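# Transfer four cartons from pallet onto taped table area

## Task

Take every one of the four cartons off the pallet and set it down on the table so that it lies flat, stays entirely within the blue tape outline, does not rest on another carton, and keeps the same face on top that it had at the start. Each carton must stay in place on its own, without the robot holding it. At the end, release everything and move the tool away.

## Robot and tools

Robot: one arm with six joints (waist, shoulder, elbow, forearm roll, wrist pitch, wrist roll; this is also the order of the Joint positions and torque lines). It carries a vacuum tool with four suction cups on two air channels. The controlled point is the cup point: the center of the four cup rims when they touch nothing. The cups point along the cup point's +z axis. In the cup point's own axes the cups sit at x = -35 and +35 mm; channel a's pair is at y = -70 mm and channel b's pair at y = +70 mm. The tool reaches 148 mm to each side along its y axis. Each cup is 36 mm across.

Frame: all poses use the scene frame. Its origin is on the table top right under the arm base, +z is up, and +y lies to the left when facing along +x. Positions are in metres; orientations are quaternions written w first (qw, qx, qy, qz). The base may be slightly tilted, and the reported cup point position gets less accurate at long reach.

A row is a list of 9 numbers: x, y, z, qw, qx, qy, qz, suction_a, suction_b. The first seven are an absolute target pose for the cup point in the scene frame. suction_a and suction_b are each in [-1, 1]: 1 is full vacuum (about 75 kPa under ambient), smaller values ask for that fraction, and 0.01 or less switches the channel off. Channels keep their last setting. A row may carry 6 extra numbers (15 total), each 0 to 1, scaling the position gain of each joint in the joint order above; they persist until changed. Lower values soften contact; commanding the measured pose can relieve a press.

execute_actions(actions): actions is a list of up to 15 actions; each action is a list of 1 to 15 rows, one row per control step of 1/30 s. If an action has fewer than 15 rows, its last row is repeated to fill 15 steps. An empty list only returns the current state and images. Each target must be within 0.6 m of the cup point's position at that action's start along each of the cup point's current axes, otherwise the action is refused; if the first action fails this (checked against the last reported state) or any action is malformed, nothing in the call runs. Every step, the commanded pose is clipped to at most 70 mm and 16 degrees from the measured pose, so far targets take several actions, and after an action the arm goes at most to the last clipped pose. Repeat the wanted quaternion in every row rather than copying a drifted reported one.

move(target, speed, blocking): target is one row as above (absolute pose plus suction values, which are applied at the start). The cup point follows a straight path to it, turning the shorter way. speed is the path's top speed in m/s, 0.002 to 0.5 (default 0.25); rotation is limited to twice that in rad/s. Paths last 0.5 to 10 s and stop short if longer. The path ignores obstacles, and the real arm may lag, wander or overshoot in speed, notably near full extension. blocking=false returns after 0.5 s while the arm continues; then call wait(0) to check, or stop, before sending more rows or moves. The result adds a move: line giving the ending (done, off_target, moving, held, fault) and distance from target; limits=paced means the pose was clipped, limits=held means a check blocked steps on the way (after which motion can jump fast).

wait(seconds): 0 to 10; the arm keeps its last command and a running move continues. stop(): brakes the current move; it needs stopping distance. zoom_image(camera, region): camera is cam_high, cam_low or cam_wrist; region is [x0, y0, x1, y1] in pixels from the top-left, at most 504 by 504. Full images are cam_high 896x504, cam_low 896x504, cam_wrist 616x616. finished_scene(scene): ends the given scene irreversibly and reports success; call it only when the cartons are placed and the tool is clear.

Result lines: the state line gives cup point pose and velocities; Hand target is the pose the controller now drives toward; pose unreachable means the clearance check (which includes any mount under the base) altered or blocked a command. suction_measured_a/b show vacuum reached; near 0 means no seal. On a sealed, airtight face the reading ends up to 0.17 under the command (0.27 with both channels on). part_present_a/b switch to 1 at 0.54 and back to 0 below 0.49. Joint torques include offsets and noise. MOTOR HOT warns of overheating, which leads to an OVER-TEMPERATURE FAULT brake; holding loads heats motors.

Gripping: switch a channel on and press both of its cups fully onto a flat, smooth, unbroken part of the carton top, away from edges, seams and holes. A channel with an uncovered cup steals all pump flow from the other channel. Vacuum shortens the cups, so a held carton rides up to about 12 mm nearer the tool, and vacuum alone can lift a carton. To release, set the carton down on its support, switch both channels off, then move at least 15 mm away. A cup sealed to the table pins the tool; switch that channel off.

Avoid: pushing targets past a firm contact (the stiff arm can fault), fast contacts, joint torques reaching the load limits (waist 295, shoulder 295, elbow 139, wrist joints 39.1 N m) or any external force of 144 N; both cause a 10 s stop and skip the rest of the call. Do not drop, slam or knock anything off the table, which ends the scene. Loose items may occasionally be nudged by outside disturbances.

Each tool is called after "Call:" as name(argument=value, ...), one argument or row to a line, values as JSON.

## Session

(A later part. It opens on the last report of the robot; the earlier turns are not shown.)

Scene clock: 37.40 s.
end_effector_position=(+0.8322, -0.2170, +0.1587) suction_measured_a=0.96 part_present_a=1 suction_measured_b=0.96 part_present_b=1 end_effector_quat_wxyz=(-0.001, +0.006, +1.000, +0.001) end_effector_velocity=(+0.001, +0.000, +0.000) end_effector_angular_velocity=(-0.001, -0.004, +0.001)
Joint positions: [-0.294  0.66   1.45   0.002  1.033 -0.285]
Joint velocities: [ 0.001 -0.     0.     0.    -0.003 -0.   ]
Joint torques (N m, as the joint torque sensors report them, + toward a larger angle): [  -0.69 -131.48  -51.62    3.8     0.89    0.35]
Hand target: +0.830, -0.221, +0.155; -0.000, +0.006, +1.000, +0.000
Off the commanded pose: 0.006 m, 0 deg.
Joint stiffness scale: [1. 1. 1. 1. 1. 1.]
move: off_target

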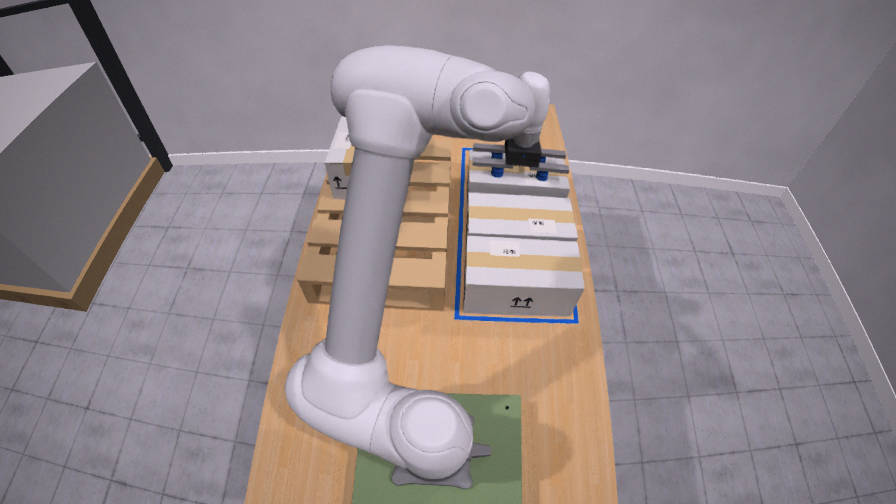

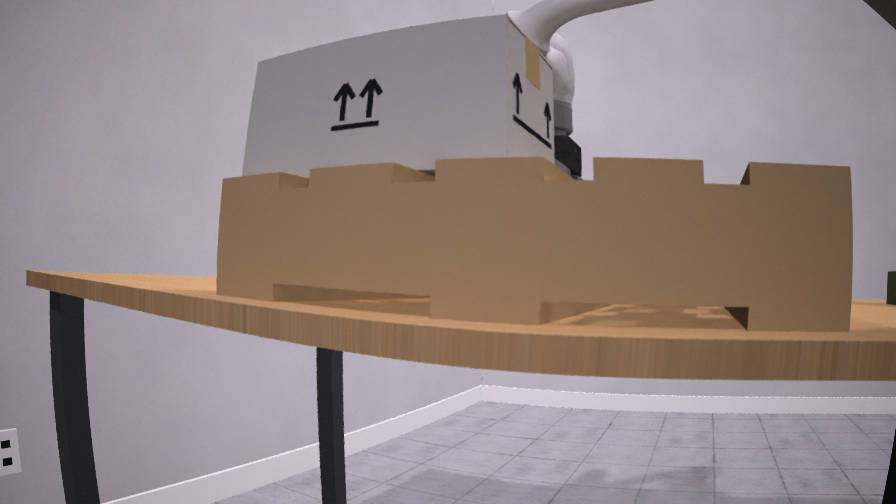

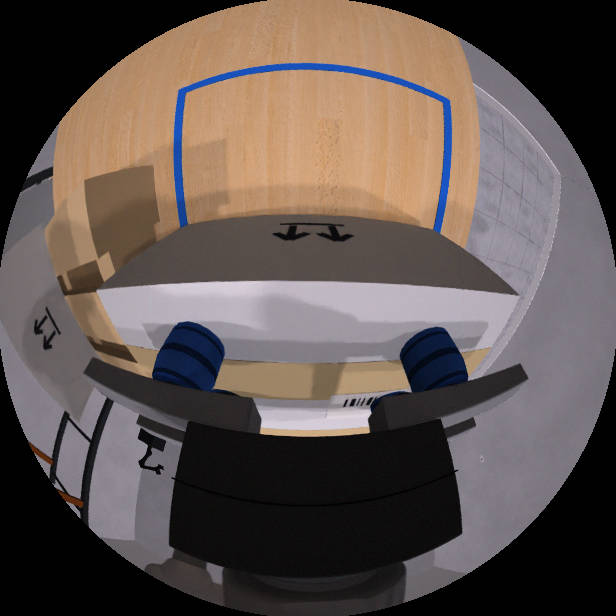

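Call:
move(
  target=[0.824,-0.224,0.136,0,0.006,1,0,1,1],
  speed=0.03,
)

Call:
execute_actions(
  actions=[
    [[0.826,-0.221,0.143,0,0.006,1,0,0,0]],
  ],
)

Call:
move(
  target=[0.826,-0.2,0.24,0,0,1,0,0,0],
  speed=0.4,
)

Call:
move(
  target=[0.862,0.28,0.31,0,0.707,0.707,0,0,0],
  speed=0.5,
)

Call:
move(
  target=[0.862,0.28,0.26,0,0.707,0.707,0,1,1],
  speed=0.05,
)

Call:
move(
  target=[0.862,0.27,0.31,0,0.707,0.707,0,1,1],
  speed=0.12,
)

Call:
move(
  target=[1.0,-0.225,0.33,0,0.006,1,0,1,1],
  speed=0.5,
)

Call:
move(
  target=[1.0,-0.225,0.157,0,0.006,1,0,1,1],
  speed=0.2,
)

Scene clock: 38.83 s.
end_effector_position=(+0.8274, -0.2203, +0.1411) suction_measured_a=0.96 part_present_a=1 suction_measured_b=0.96 part_present_b=1 end_effector_quat_wxyz=(+0.001, +0.006, +1.000, +0.001) end_effector_velocity=(+0.001, +0.001, +0.000) end_effector_angular_velocity=(-0.001, -0.003, +0.001)
Joint positions: [-0.3    0.669  1.471  0.002  1.    -0.29 ]
Joint velocities: [ 0.001 -0.     0.     0.    -0.003 -0.   ]
Joint torques (N m, as the joint torque sensors report them, + toward a larger angle): [   1.97 -128.68  -49.15    4.23    0.93    0.43]
Hand target: +0.824, -0.224, +0.136; -0.000, +0.006, +1.000, +0.000
Off the commanded pose: 0.007 m, 0 deg.
Joint stiffness scale: [1. 1. 1. 1. 1. 1.]
move: off_target

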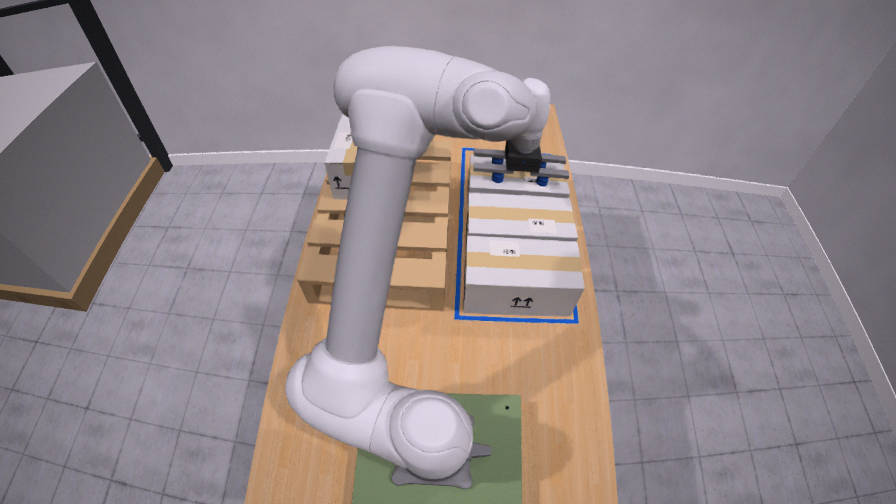

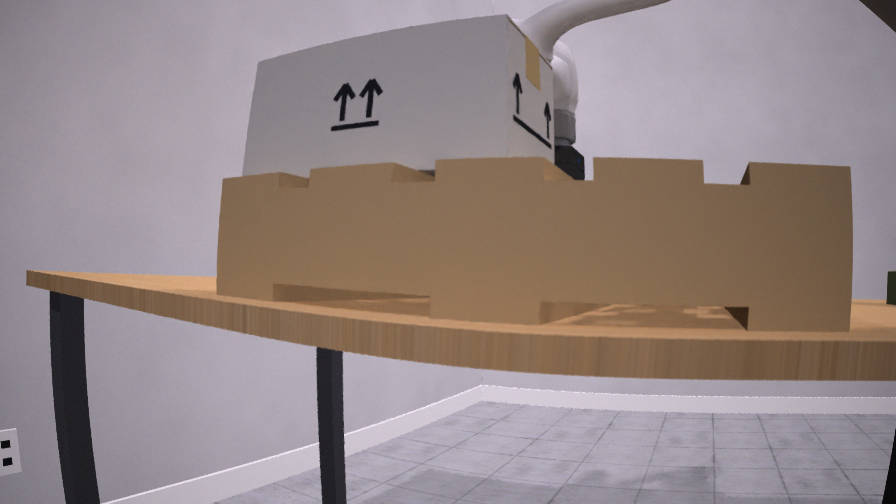

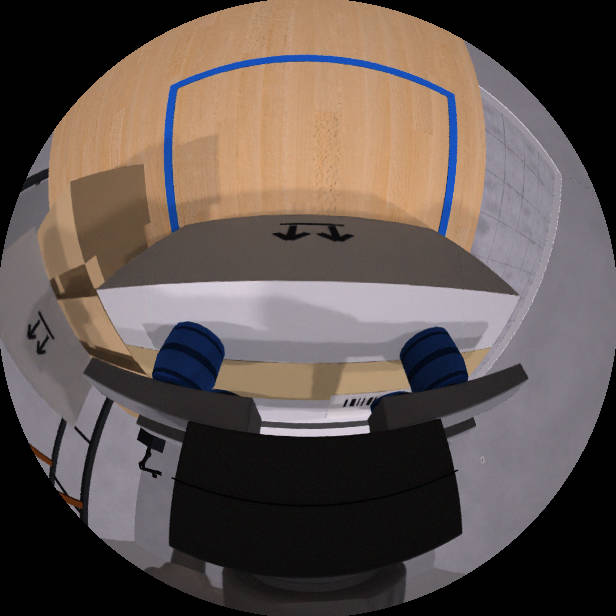

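Scene clock: 39.33 s.
end_effector_position=(+0.8278, -0.2205, +0.1472) suction_measured_a=0.00 part_present_a=0 suction_measured_b=0.00 part_present_b=0 end_effector_quat_wxyz=(+0.004, +0.006, +1.000, -0.000) end_effector_velocity=(-0.000, -0.001, -0.000) end_effector_angular_velocity=(-0.000, -0.000, -0.001)
Joint positions: [-0.3    0.662  1.471  0.002  1.    -0.29 ]
Joint velocities: [-0.001  0.     0.    -0.    -0.001  0.   ]
Joint torques (N m, as the joint torque sensors report them, + toward a larger angle): [ -0.69 -86.29 -29.96   3.7   -2.64   0.68]
Hand target: +0.826, -0.221, +0.143; +0.000, +0.006, +1.000, +0.000
Off the commanded pose: 0.005 m, 0 deg.
Joint stiffness scale: [1. 1. 1. 1. 1. 1.]

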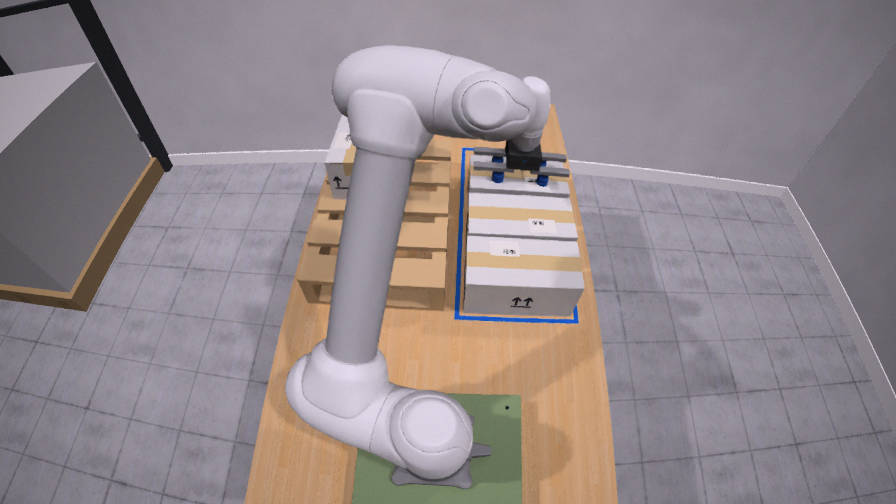

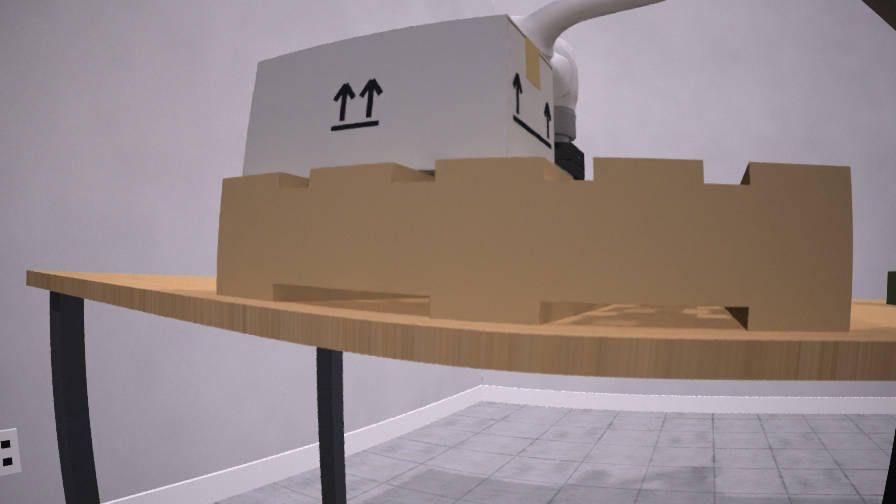

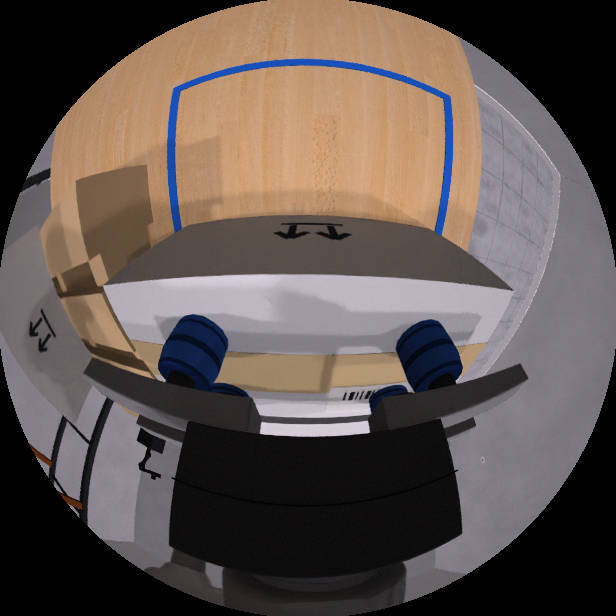

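Scene clock: 40.13 s.
end_effector_position=(+0.8241, -0.2031, +0.2359) suction_measured_a=0.00 part_present_a=0 suction_measured_b=0.00 part_present_b=0 end_effector_quat_wxyz=(+0.001, +0.001, +1.000, +0.001) end_effector_velocity=(-0.001, +0.001, -0.000) end_effector_angular_velocity=(+0.001, +0.005, +0.001)
Joint positions: [-0.282  0.584  1.426  0.002  1.13  -0.281]
Joint velocities: [ 0.001 -0.     0.    -0.     0.005  0.   ]
Joint torques (N m, as the joint torque sensors report them, + toward a larger angle): [   0.   -105.61  -43.02    3.92    0.35    0.29]
Hand target: +0.826, -0.200, +0.240; +0.000, +0.000, +1.000, -0.000
Off the commanded pose: 0.005 m, 0 deg.
Joint stiffness scale: [1. 1. 1. 1. 1. 1.]
move: off_target

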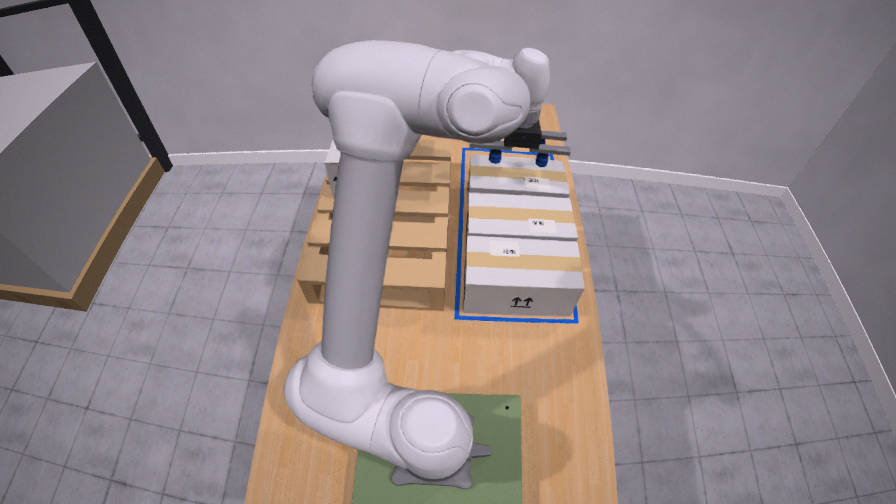

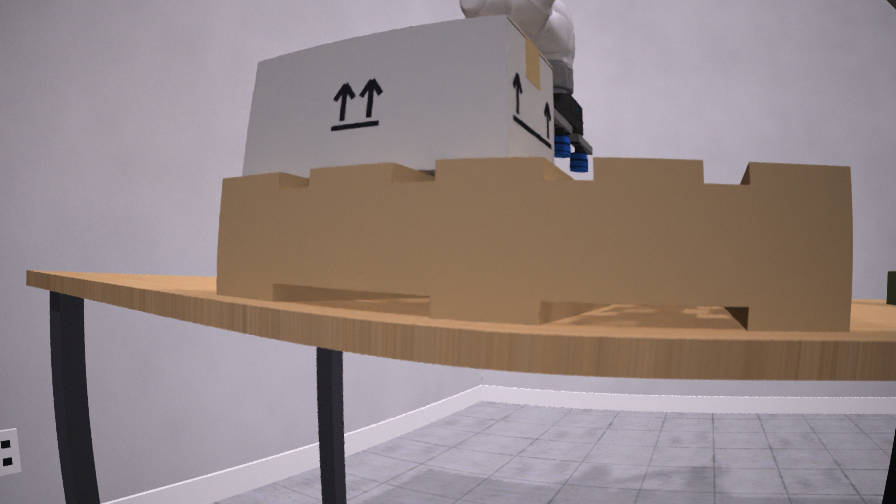

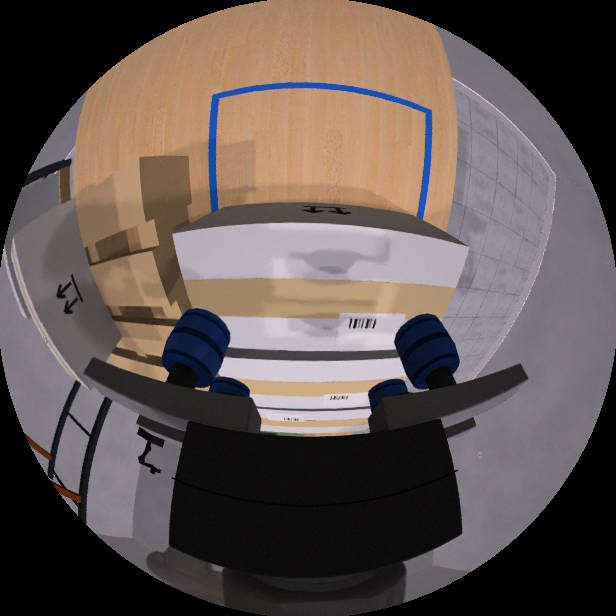

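Scene clock: 42.27 s.
end_effector_position=(+0.8617, +0.2762, +0.3072) suction_measured_a=0.00 part_present_a=0 suction_measured_b=0.00 part_present_b=0 end_effector_quat_wxyz=(-0.000, +0.708, +0.707, +0.002) end_effector_velocity=(+0.000, +0.000, -0.000) end_effector_angular_velocity=(-0.001, +0.003, -0.009)
Joint positions: [0.273 0.629 1.214 0.002 1.295 1.843]
Joint velocities: [ 0.     0.001 -0.002 -0.     0.003  0.009]
Joint torques (N m, as the joint torque sensors report them, + toward a larger angle): [   1.28 -113.42  -46.25    4.12    0.32    0.59]
Hand target: +0.862, +0.280, +0.310; +0.000, +0.707, +0.707, +0.000
Off the commanded pose: 0.005 m, 0 deg.
Joint stiffness scale: [1. 1. 1. 1. 1. 1.]
move: off_target

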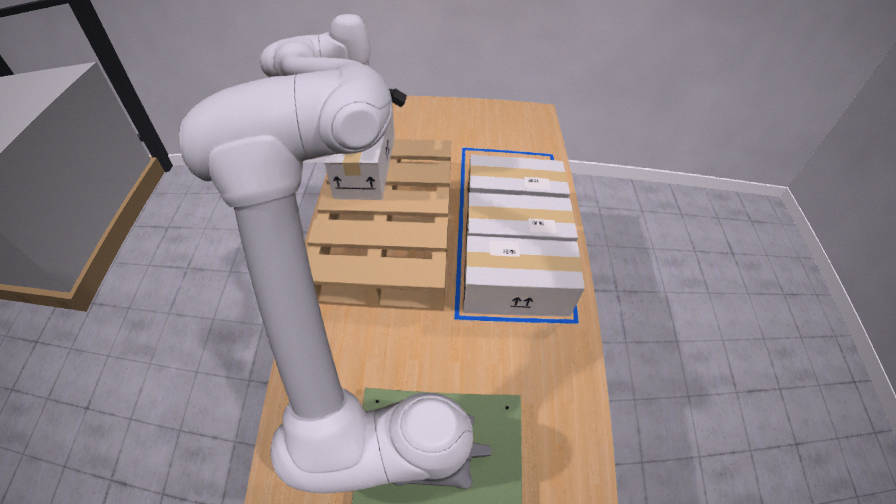

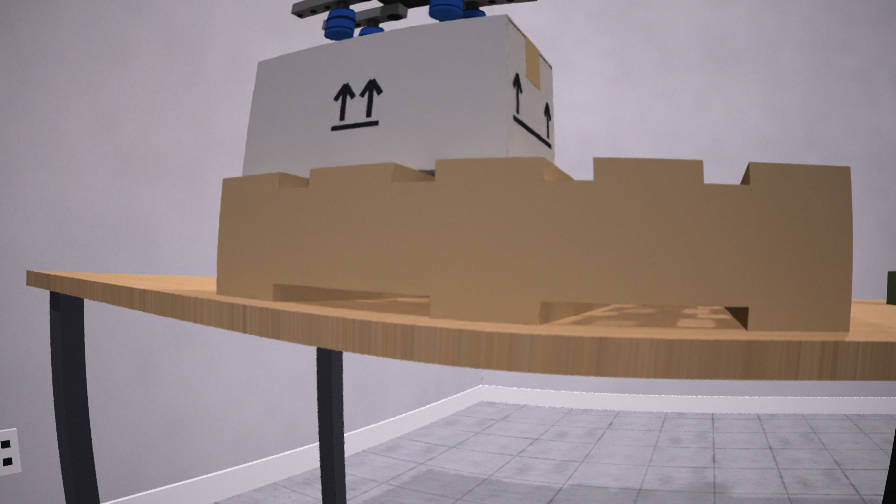

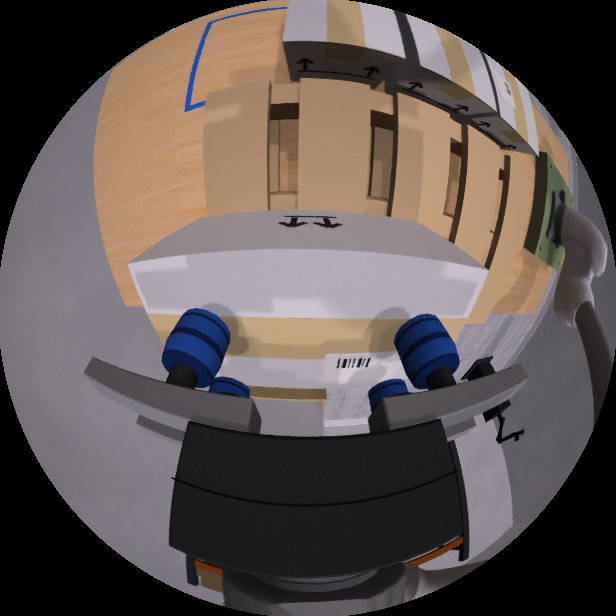

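Scene clock: 43.60 s.
end_effector_position=(+0.8638, +0.2768, +0.2650) suction_measured_a=0.68 part_present_a=1 suction_measured_b=0.68 part_present_b=1 end_effector_quat_wxyz=(-0.001, +0.708, +0.706, +0.000) end_effector_velocity=(+0.001, -0.001, +0.000) end_effector_angular_velocity=(+0.000, -0.001, -0.005)
Joint positions: [0.273 0.656 1.248 0.002 1.238 1.844]
Joint velocities: [-0.002 -0.    -0.     0.    -0.     0.003]
Joint torques (N m, as the joint torque sensors report them, + toward a larger angle): [   5.41 -122.78  -50.45    6.08    1.55   -0.42]
Hand target: +0.862, +0.280, +0.260; -0.000, +0.707, +0.707, -0.000
Off the commanded pose: 0.006 m, 0 deg.
Joint stiffness scale: [1. 1. 1. 1. 1. 1.]
move: off_target

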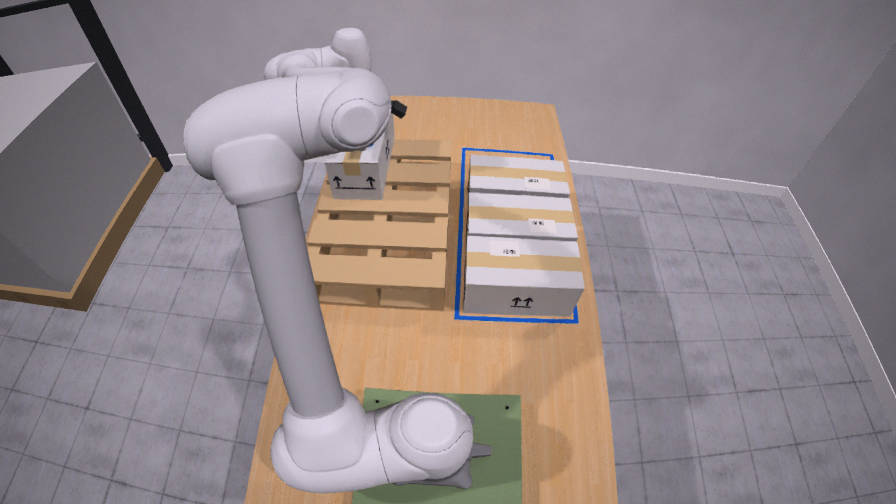

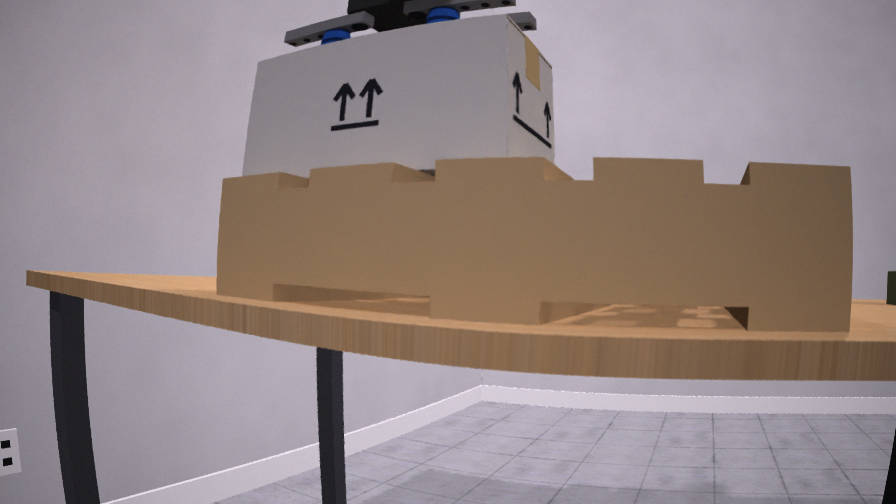

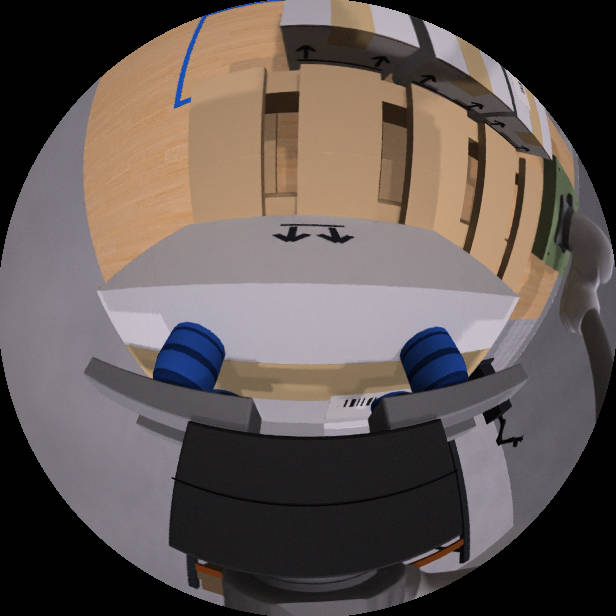

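Scene clock: 44.40 s.
end_effector_position=(+0.8600, +0.2744, +0.3054) suction_measured_a=0.95 part_present_a=1 suction_measured_b=0.95 part_present_b=1 end_effector_quat_wxyz=(-0.001, +0.707, +0.707, +0.001) end_effector_velocity=(-0.001, +0.001, +0.000) end_effector_angular_velocity=(-0.000, +0.002, +0.001)
Joint positions: [0.271 0.628 1.22  0.002 1.293 1.84 ]
Joint velocities: [ 0.001 -0.     0.     0.     0.002  0.   ]
Joint torques (N m, as the joint torque sensors report them, + toward a larger angle): [   0.44 -135.07  -57.32    4.6     0.92    0.09]
Hand target: +0.862, +0.270, +0.310; +0.000, +0.707, +0.707, +0.000
Off the commanded pose: 0.007 m, 0 deg.
Joint stiffness scale: [1. 1. 1. 1. 1. 1.]
move: off_target

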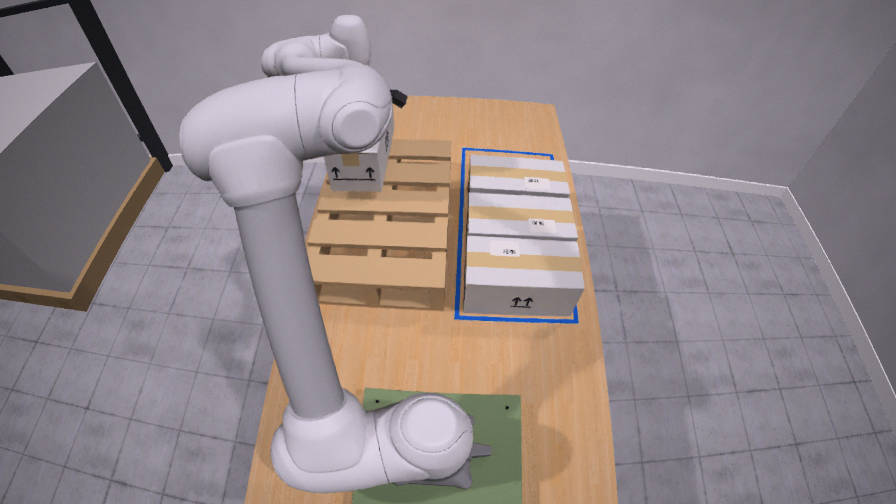

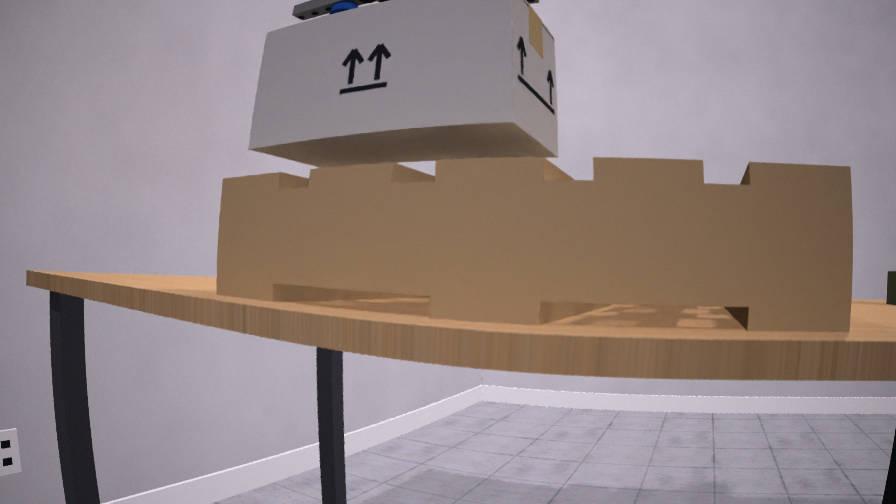

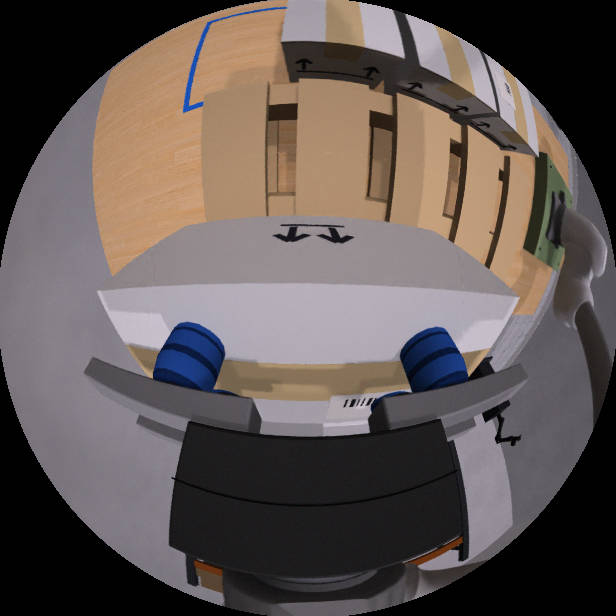

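Scene clock: 46.50 s.
end_effector_position=(+1.0014, -0.2206, +0.3270) suction_measured_a=0.96 part_present_a=1 suction_measured_b=0.96 part_present_b=1 end_effector_quat_wxyz=(+0.001, +0.006, +1.000, +0.000) end_effector_velocity=(+0.001, +0.001, +0.004) end_effector_angular_velocity=(+0.000, +0.000, +0.009)
Joint positions: [-0.249  0.852  0.786  0.001  1.501 -0.238]
Joint velocities: [ 0.001 -0.    -0.008  0.     0.008 -0.008]
Joint torques (N m, as the joint torque sensors report them, + toward a larger angle): [   1.94 -160.21  -60.12    3.67    0.36    0.65]
Hand target: +1.001, -0.225, +0.330; -0.000, +0.006, +1.000, +0.000
Off the commanded pose: 0.005 m, 0 deg.
Joint stiffness scale: [1. 1. 1. 1. 1. 1.]
move: off_target

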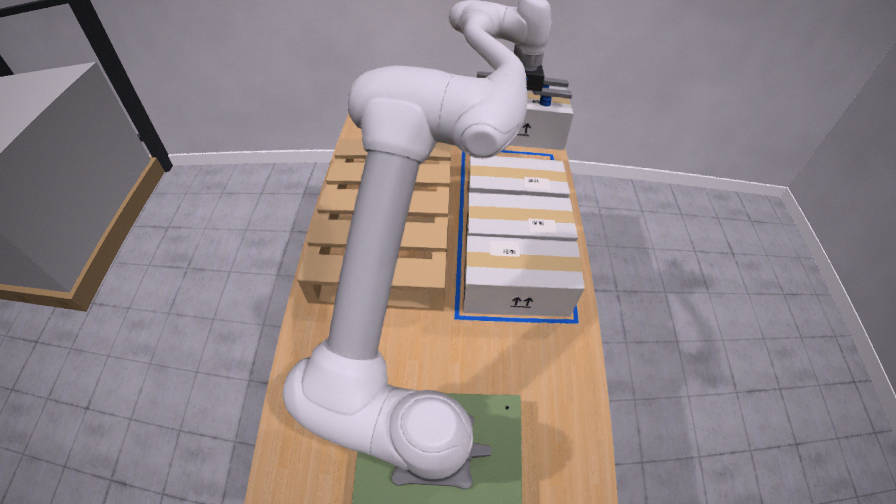

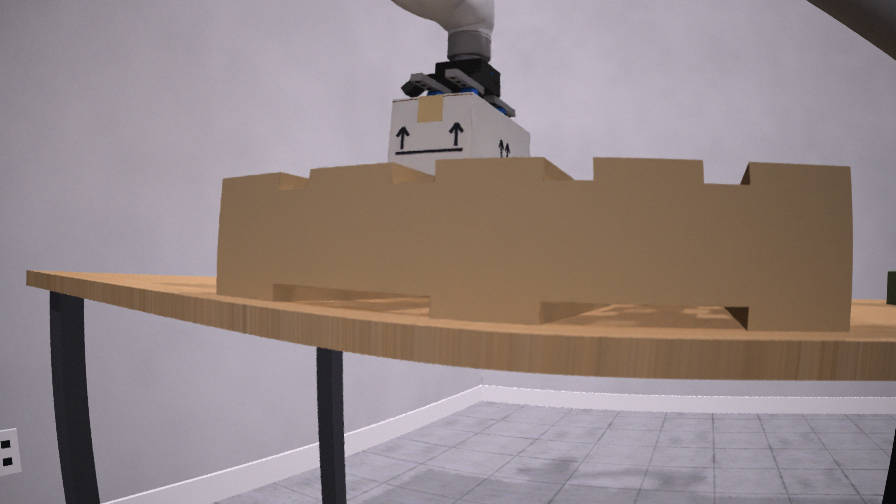

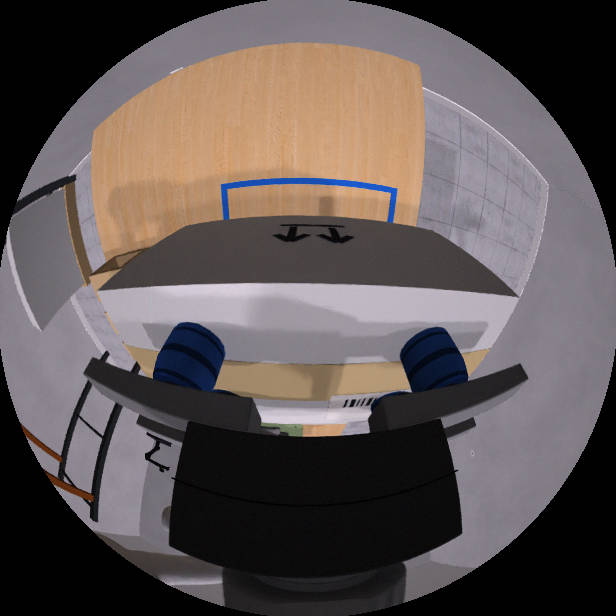

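Scene clock: 47.77 s.
end_effector_position=(+1.0012, -0.2206, +0.1605) suction_measured_a=0.96 part_present_a=1 suction_measured_b=0.96 part_present_b=1 end_effector_quat_wxyz=(-0.001, +0.006, +1.000, +0.001) end_effector_velocity=(+0.001, -0.000, +0.000) end_effector_angular_velocity=(-0.001, -0.003, -0.000)
Joint positions: [-0.249  0.92   0.963  0.001  1.262 -0.24 ]
Joint velocities: [ 0.    -0.    -0.    -0.    -0.002  0.   ]
Joint torques (N m, as the joint torque sensors report them, + toward a larger angle): [  -0.27 -158.31  -55.77    3.19    0.24   -0.06]
Hand target: +1.000, -0.225, +0.157; -0.000, +0.006, +1.000, +0.000
Off the commanded pose: 0.006 m, 0 deg.
Joint stiffness scale: [1. 1. 1. 1. 1. 1.]
move: off_target

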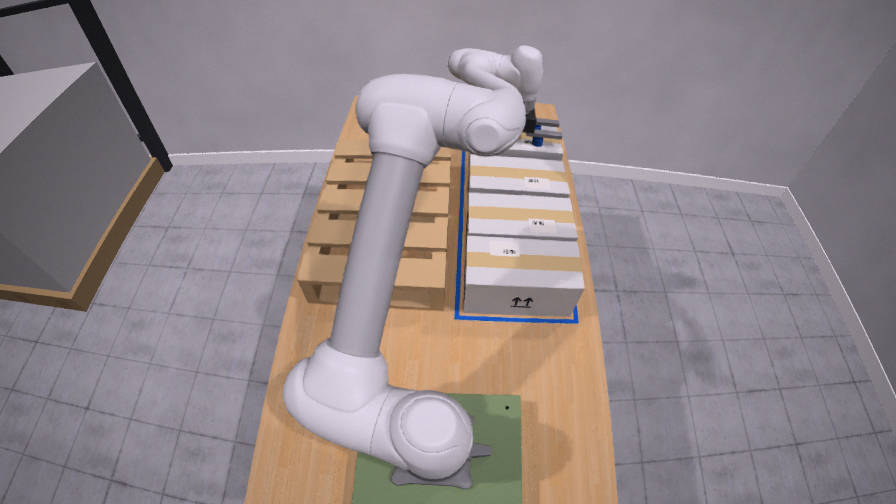

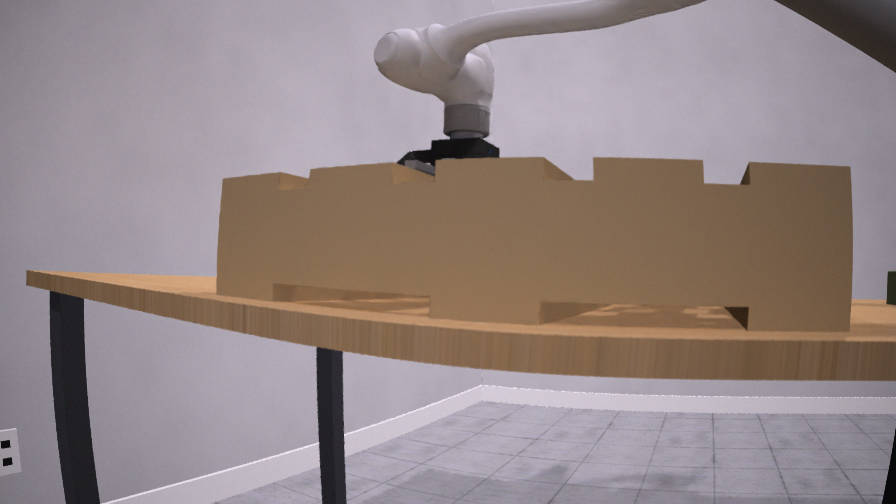

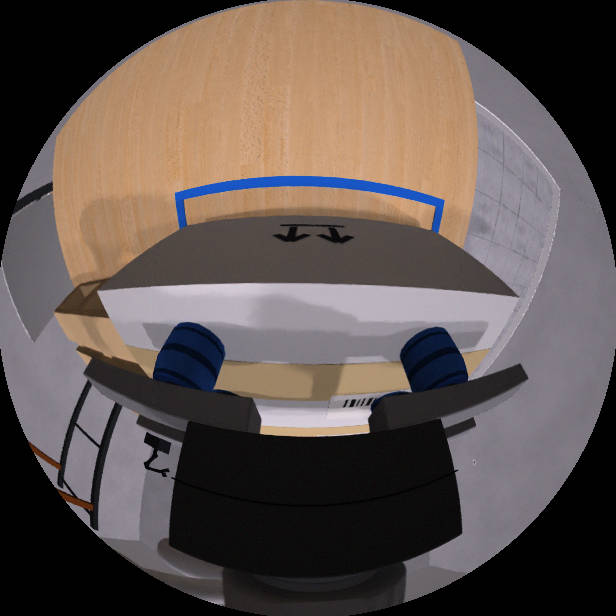

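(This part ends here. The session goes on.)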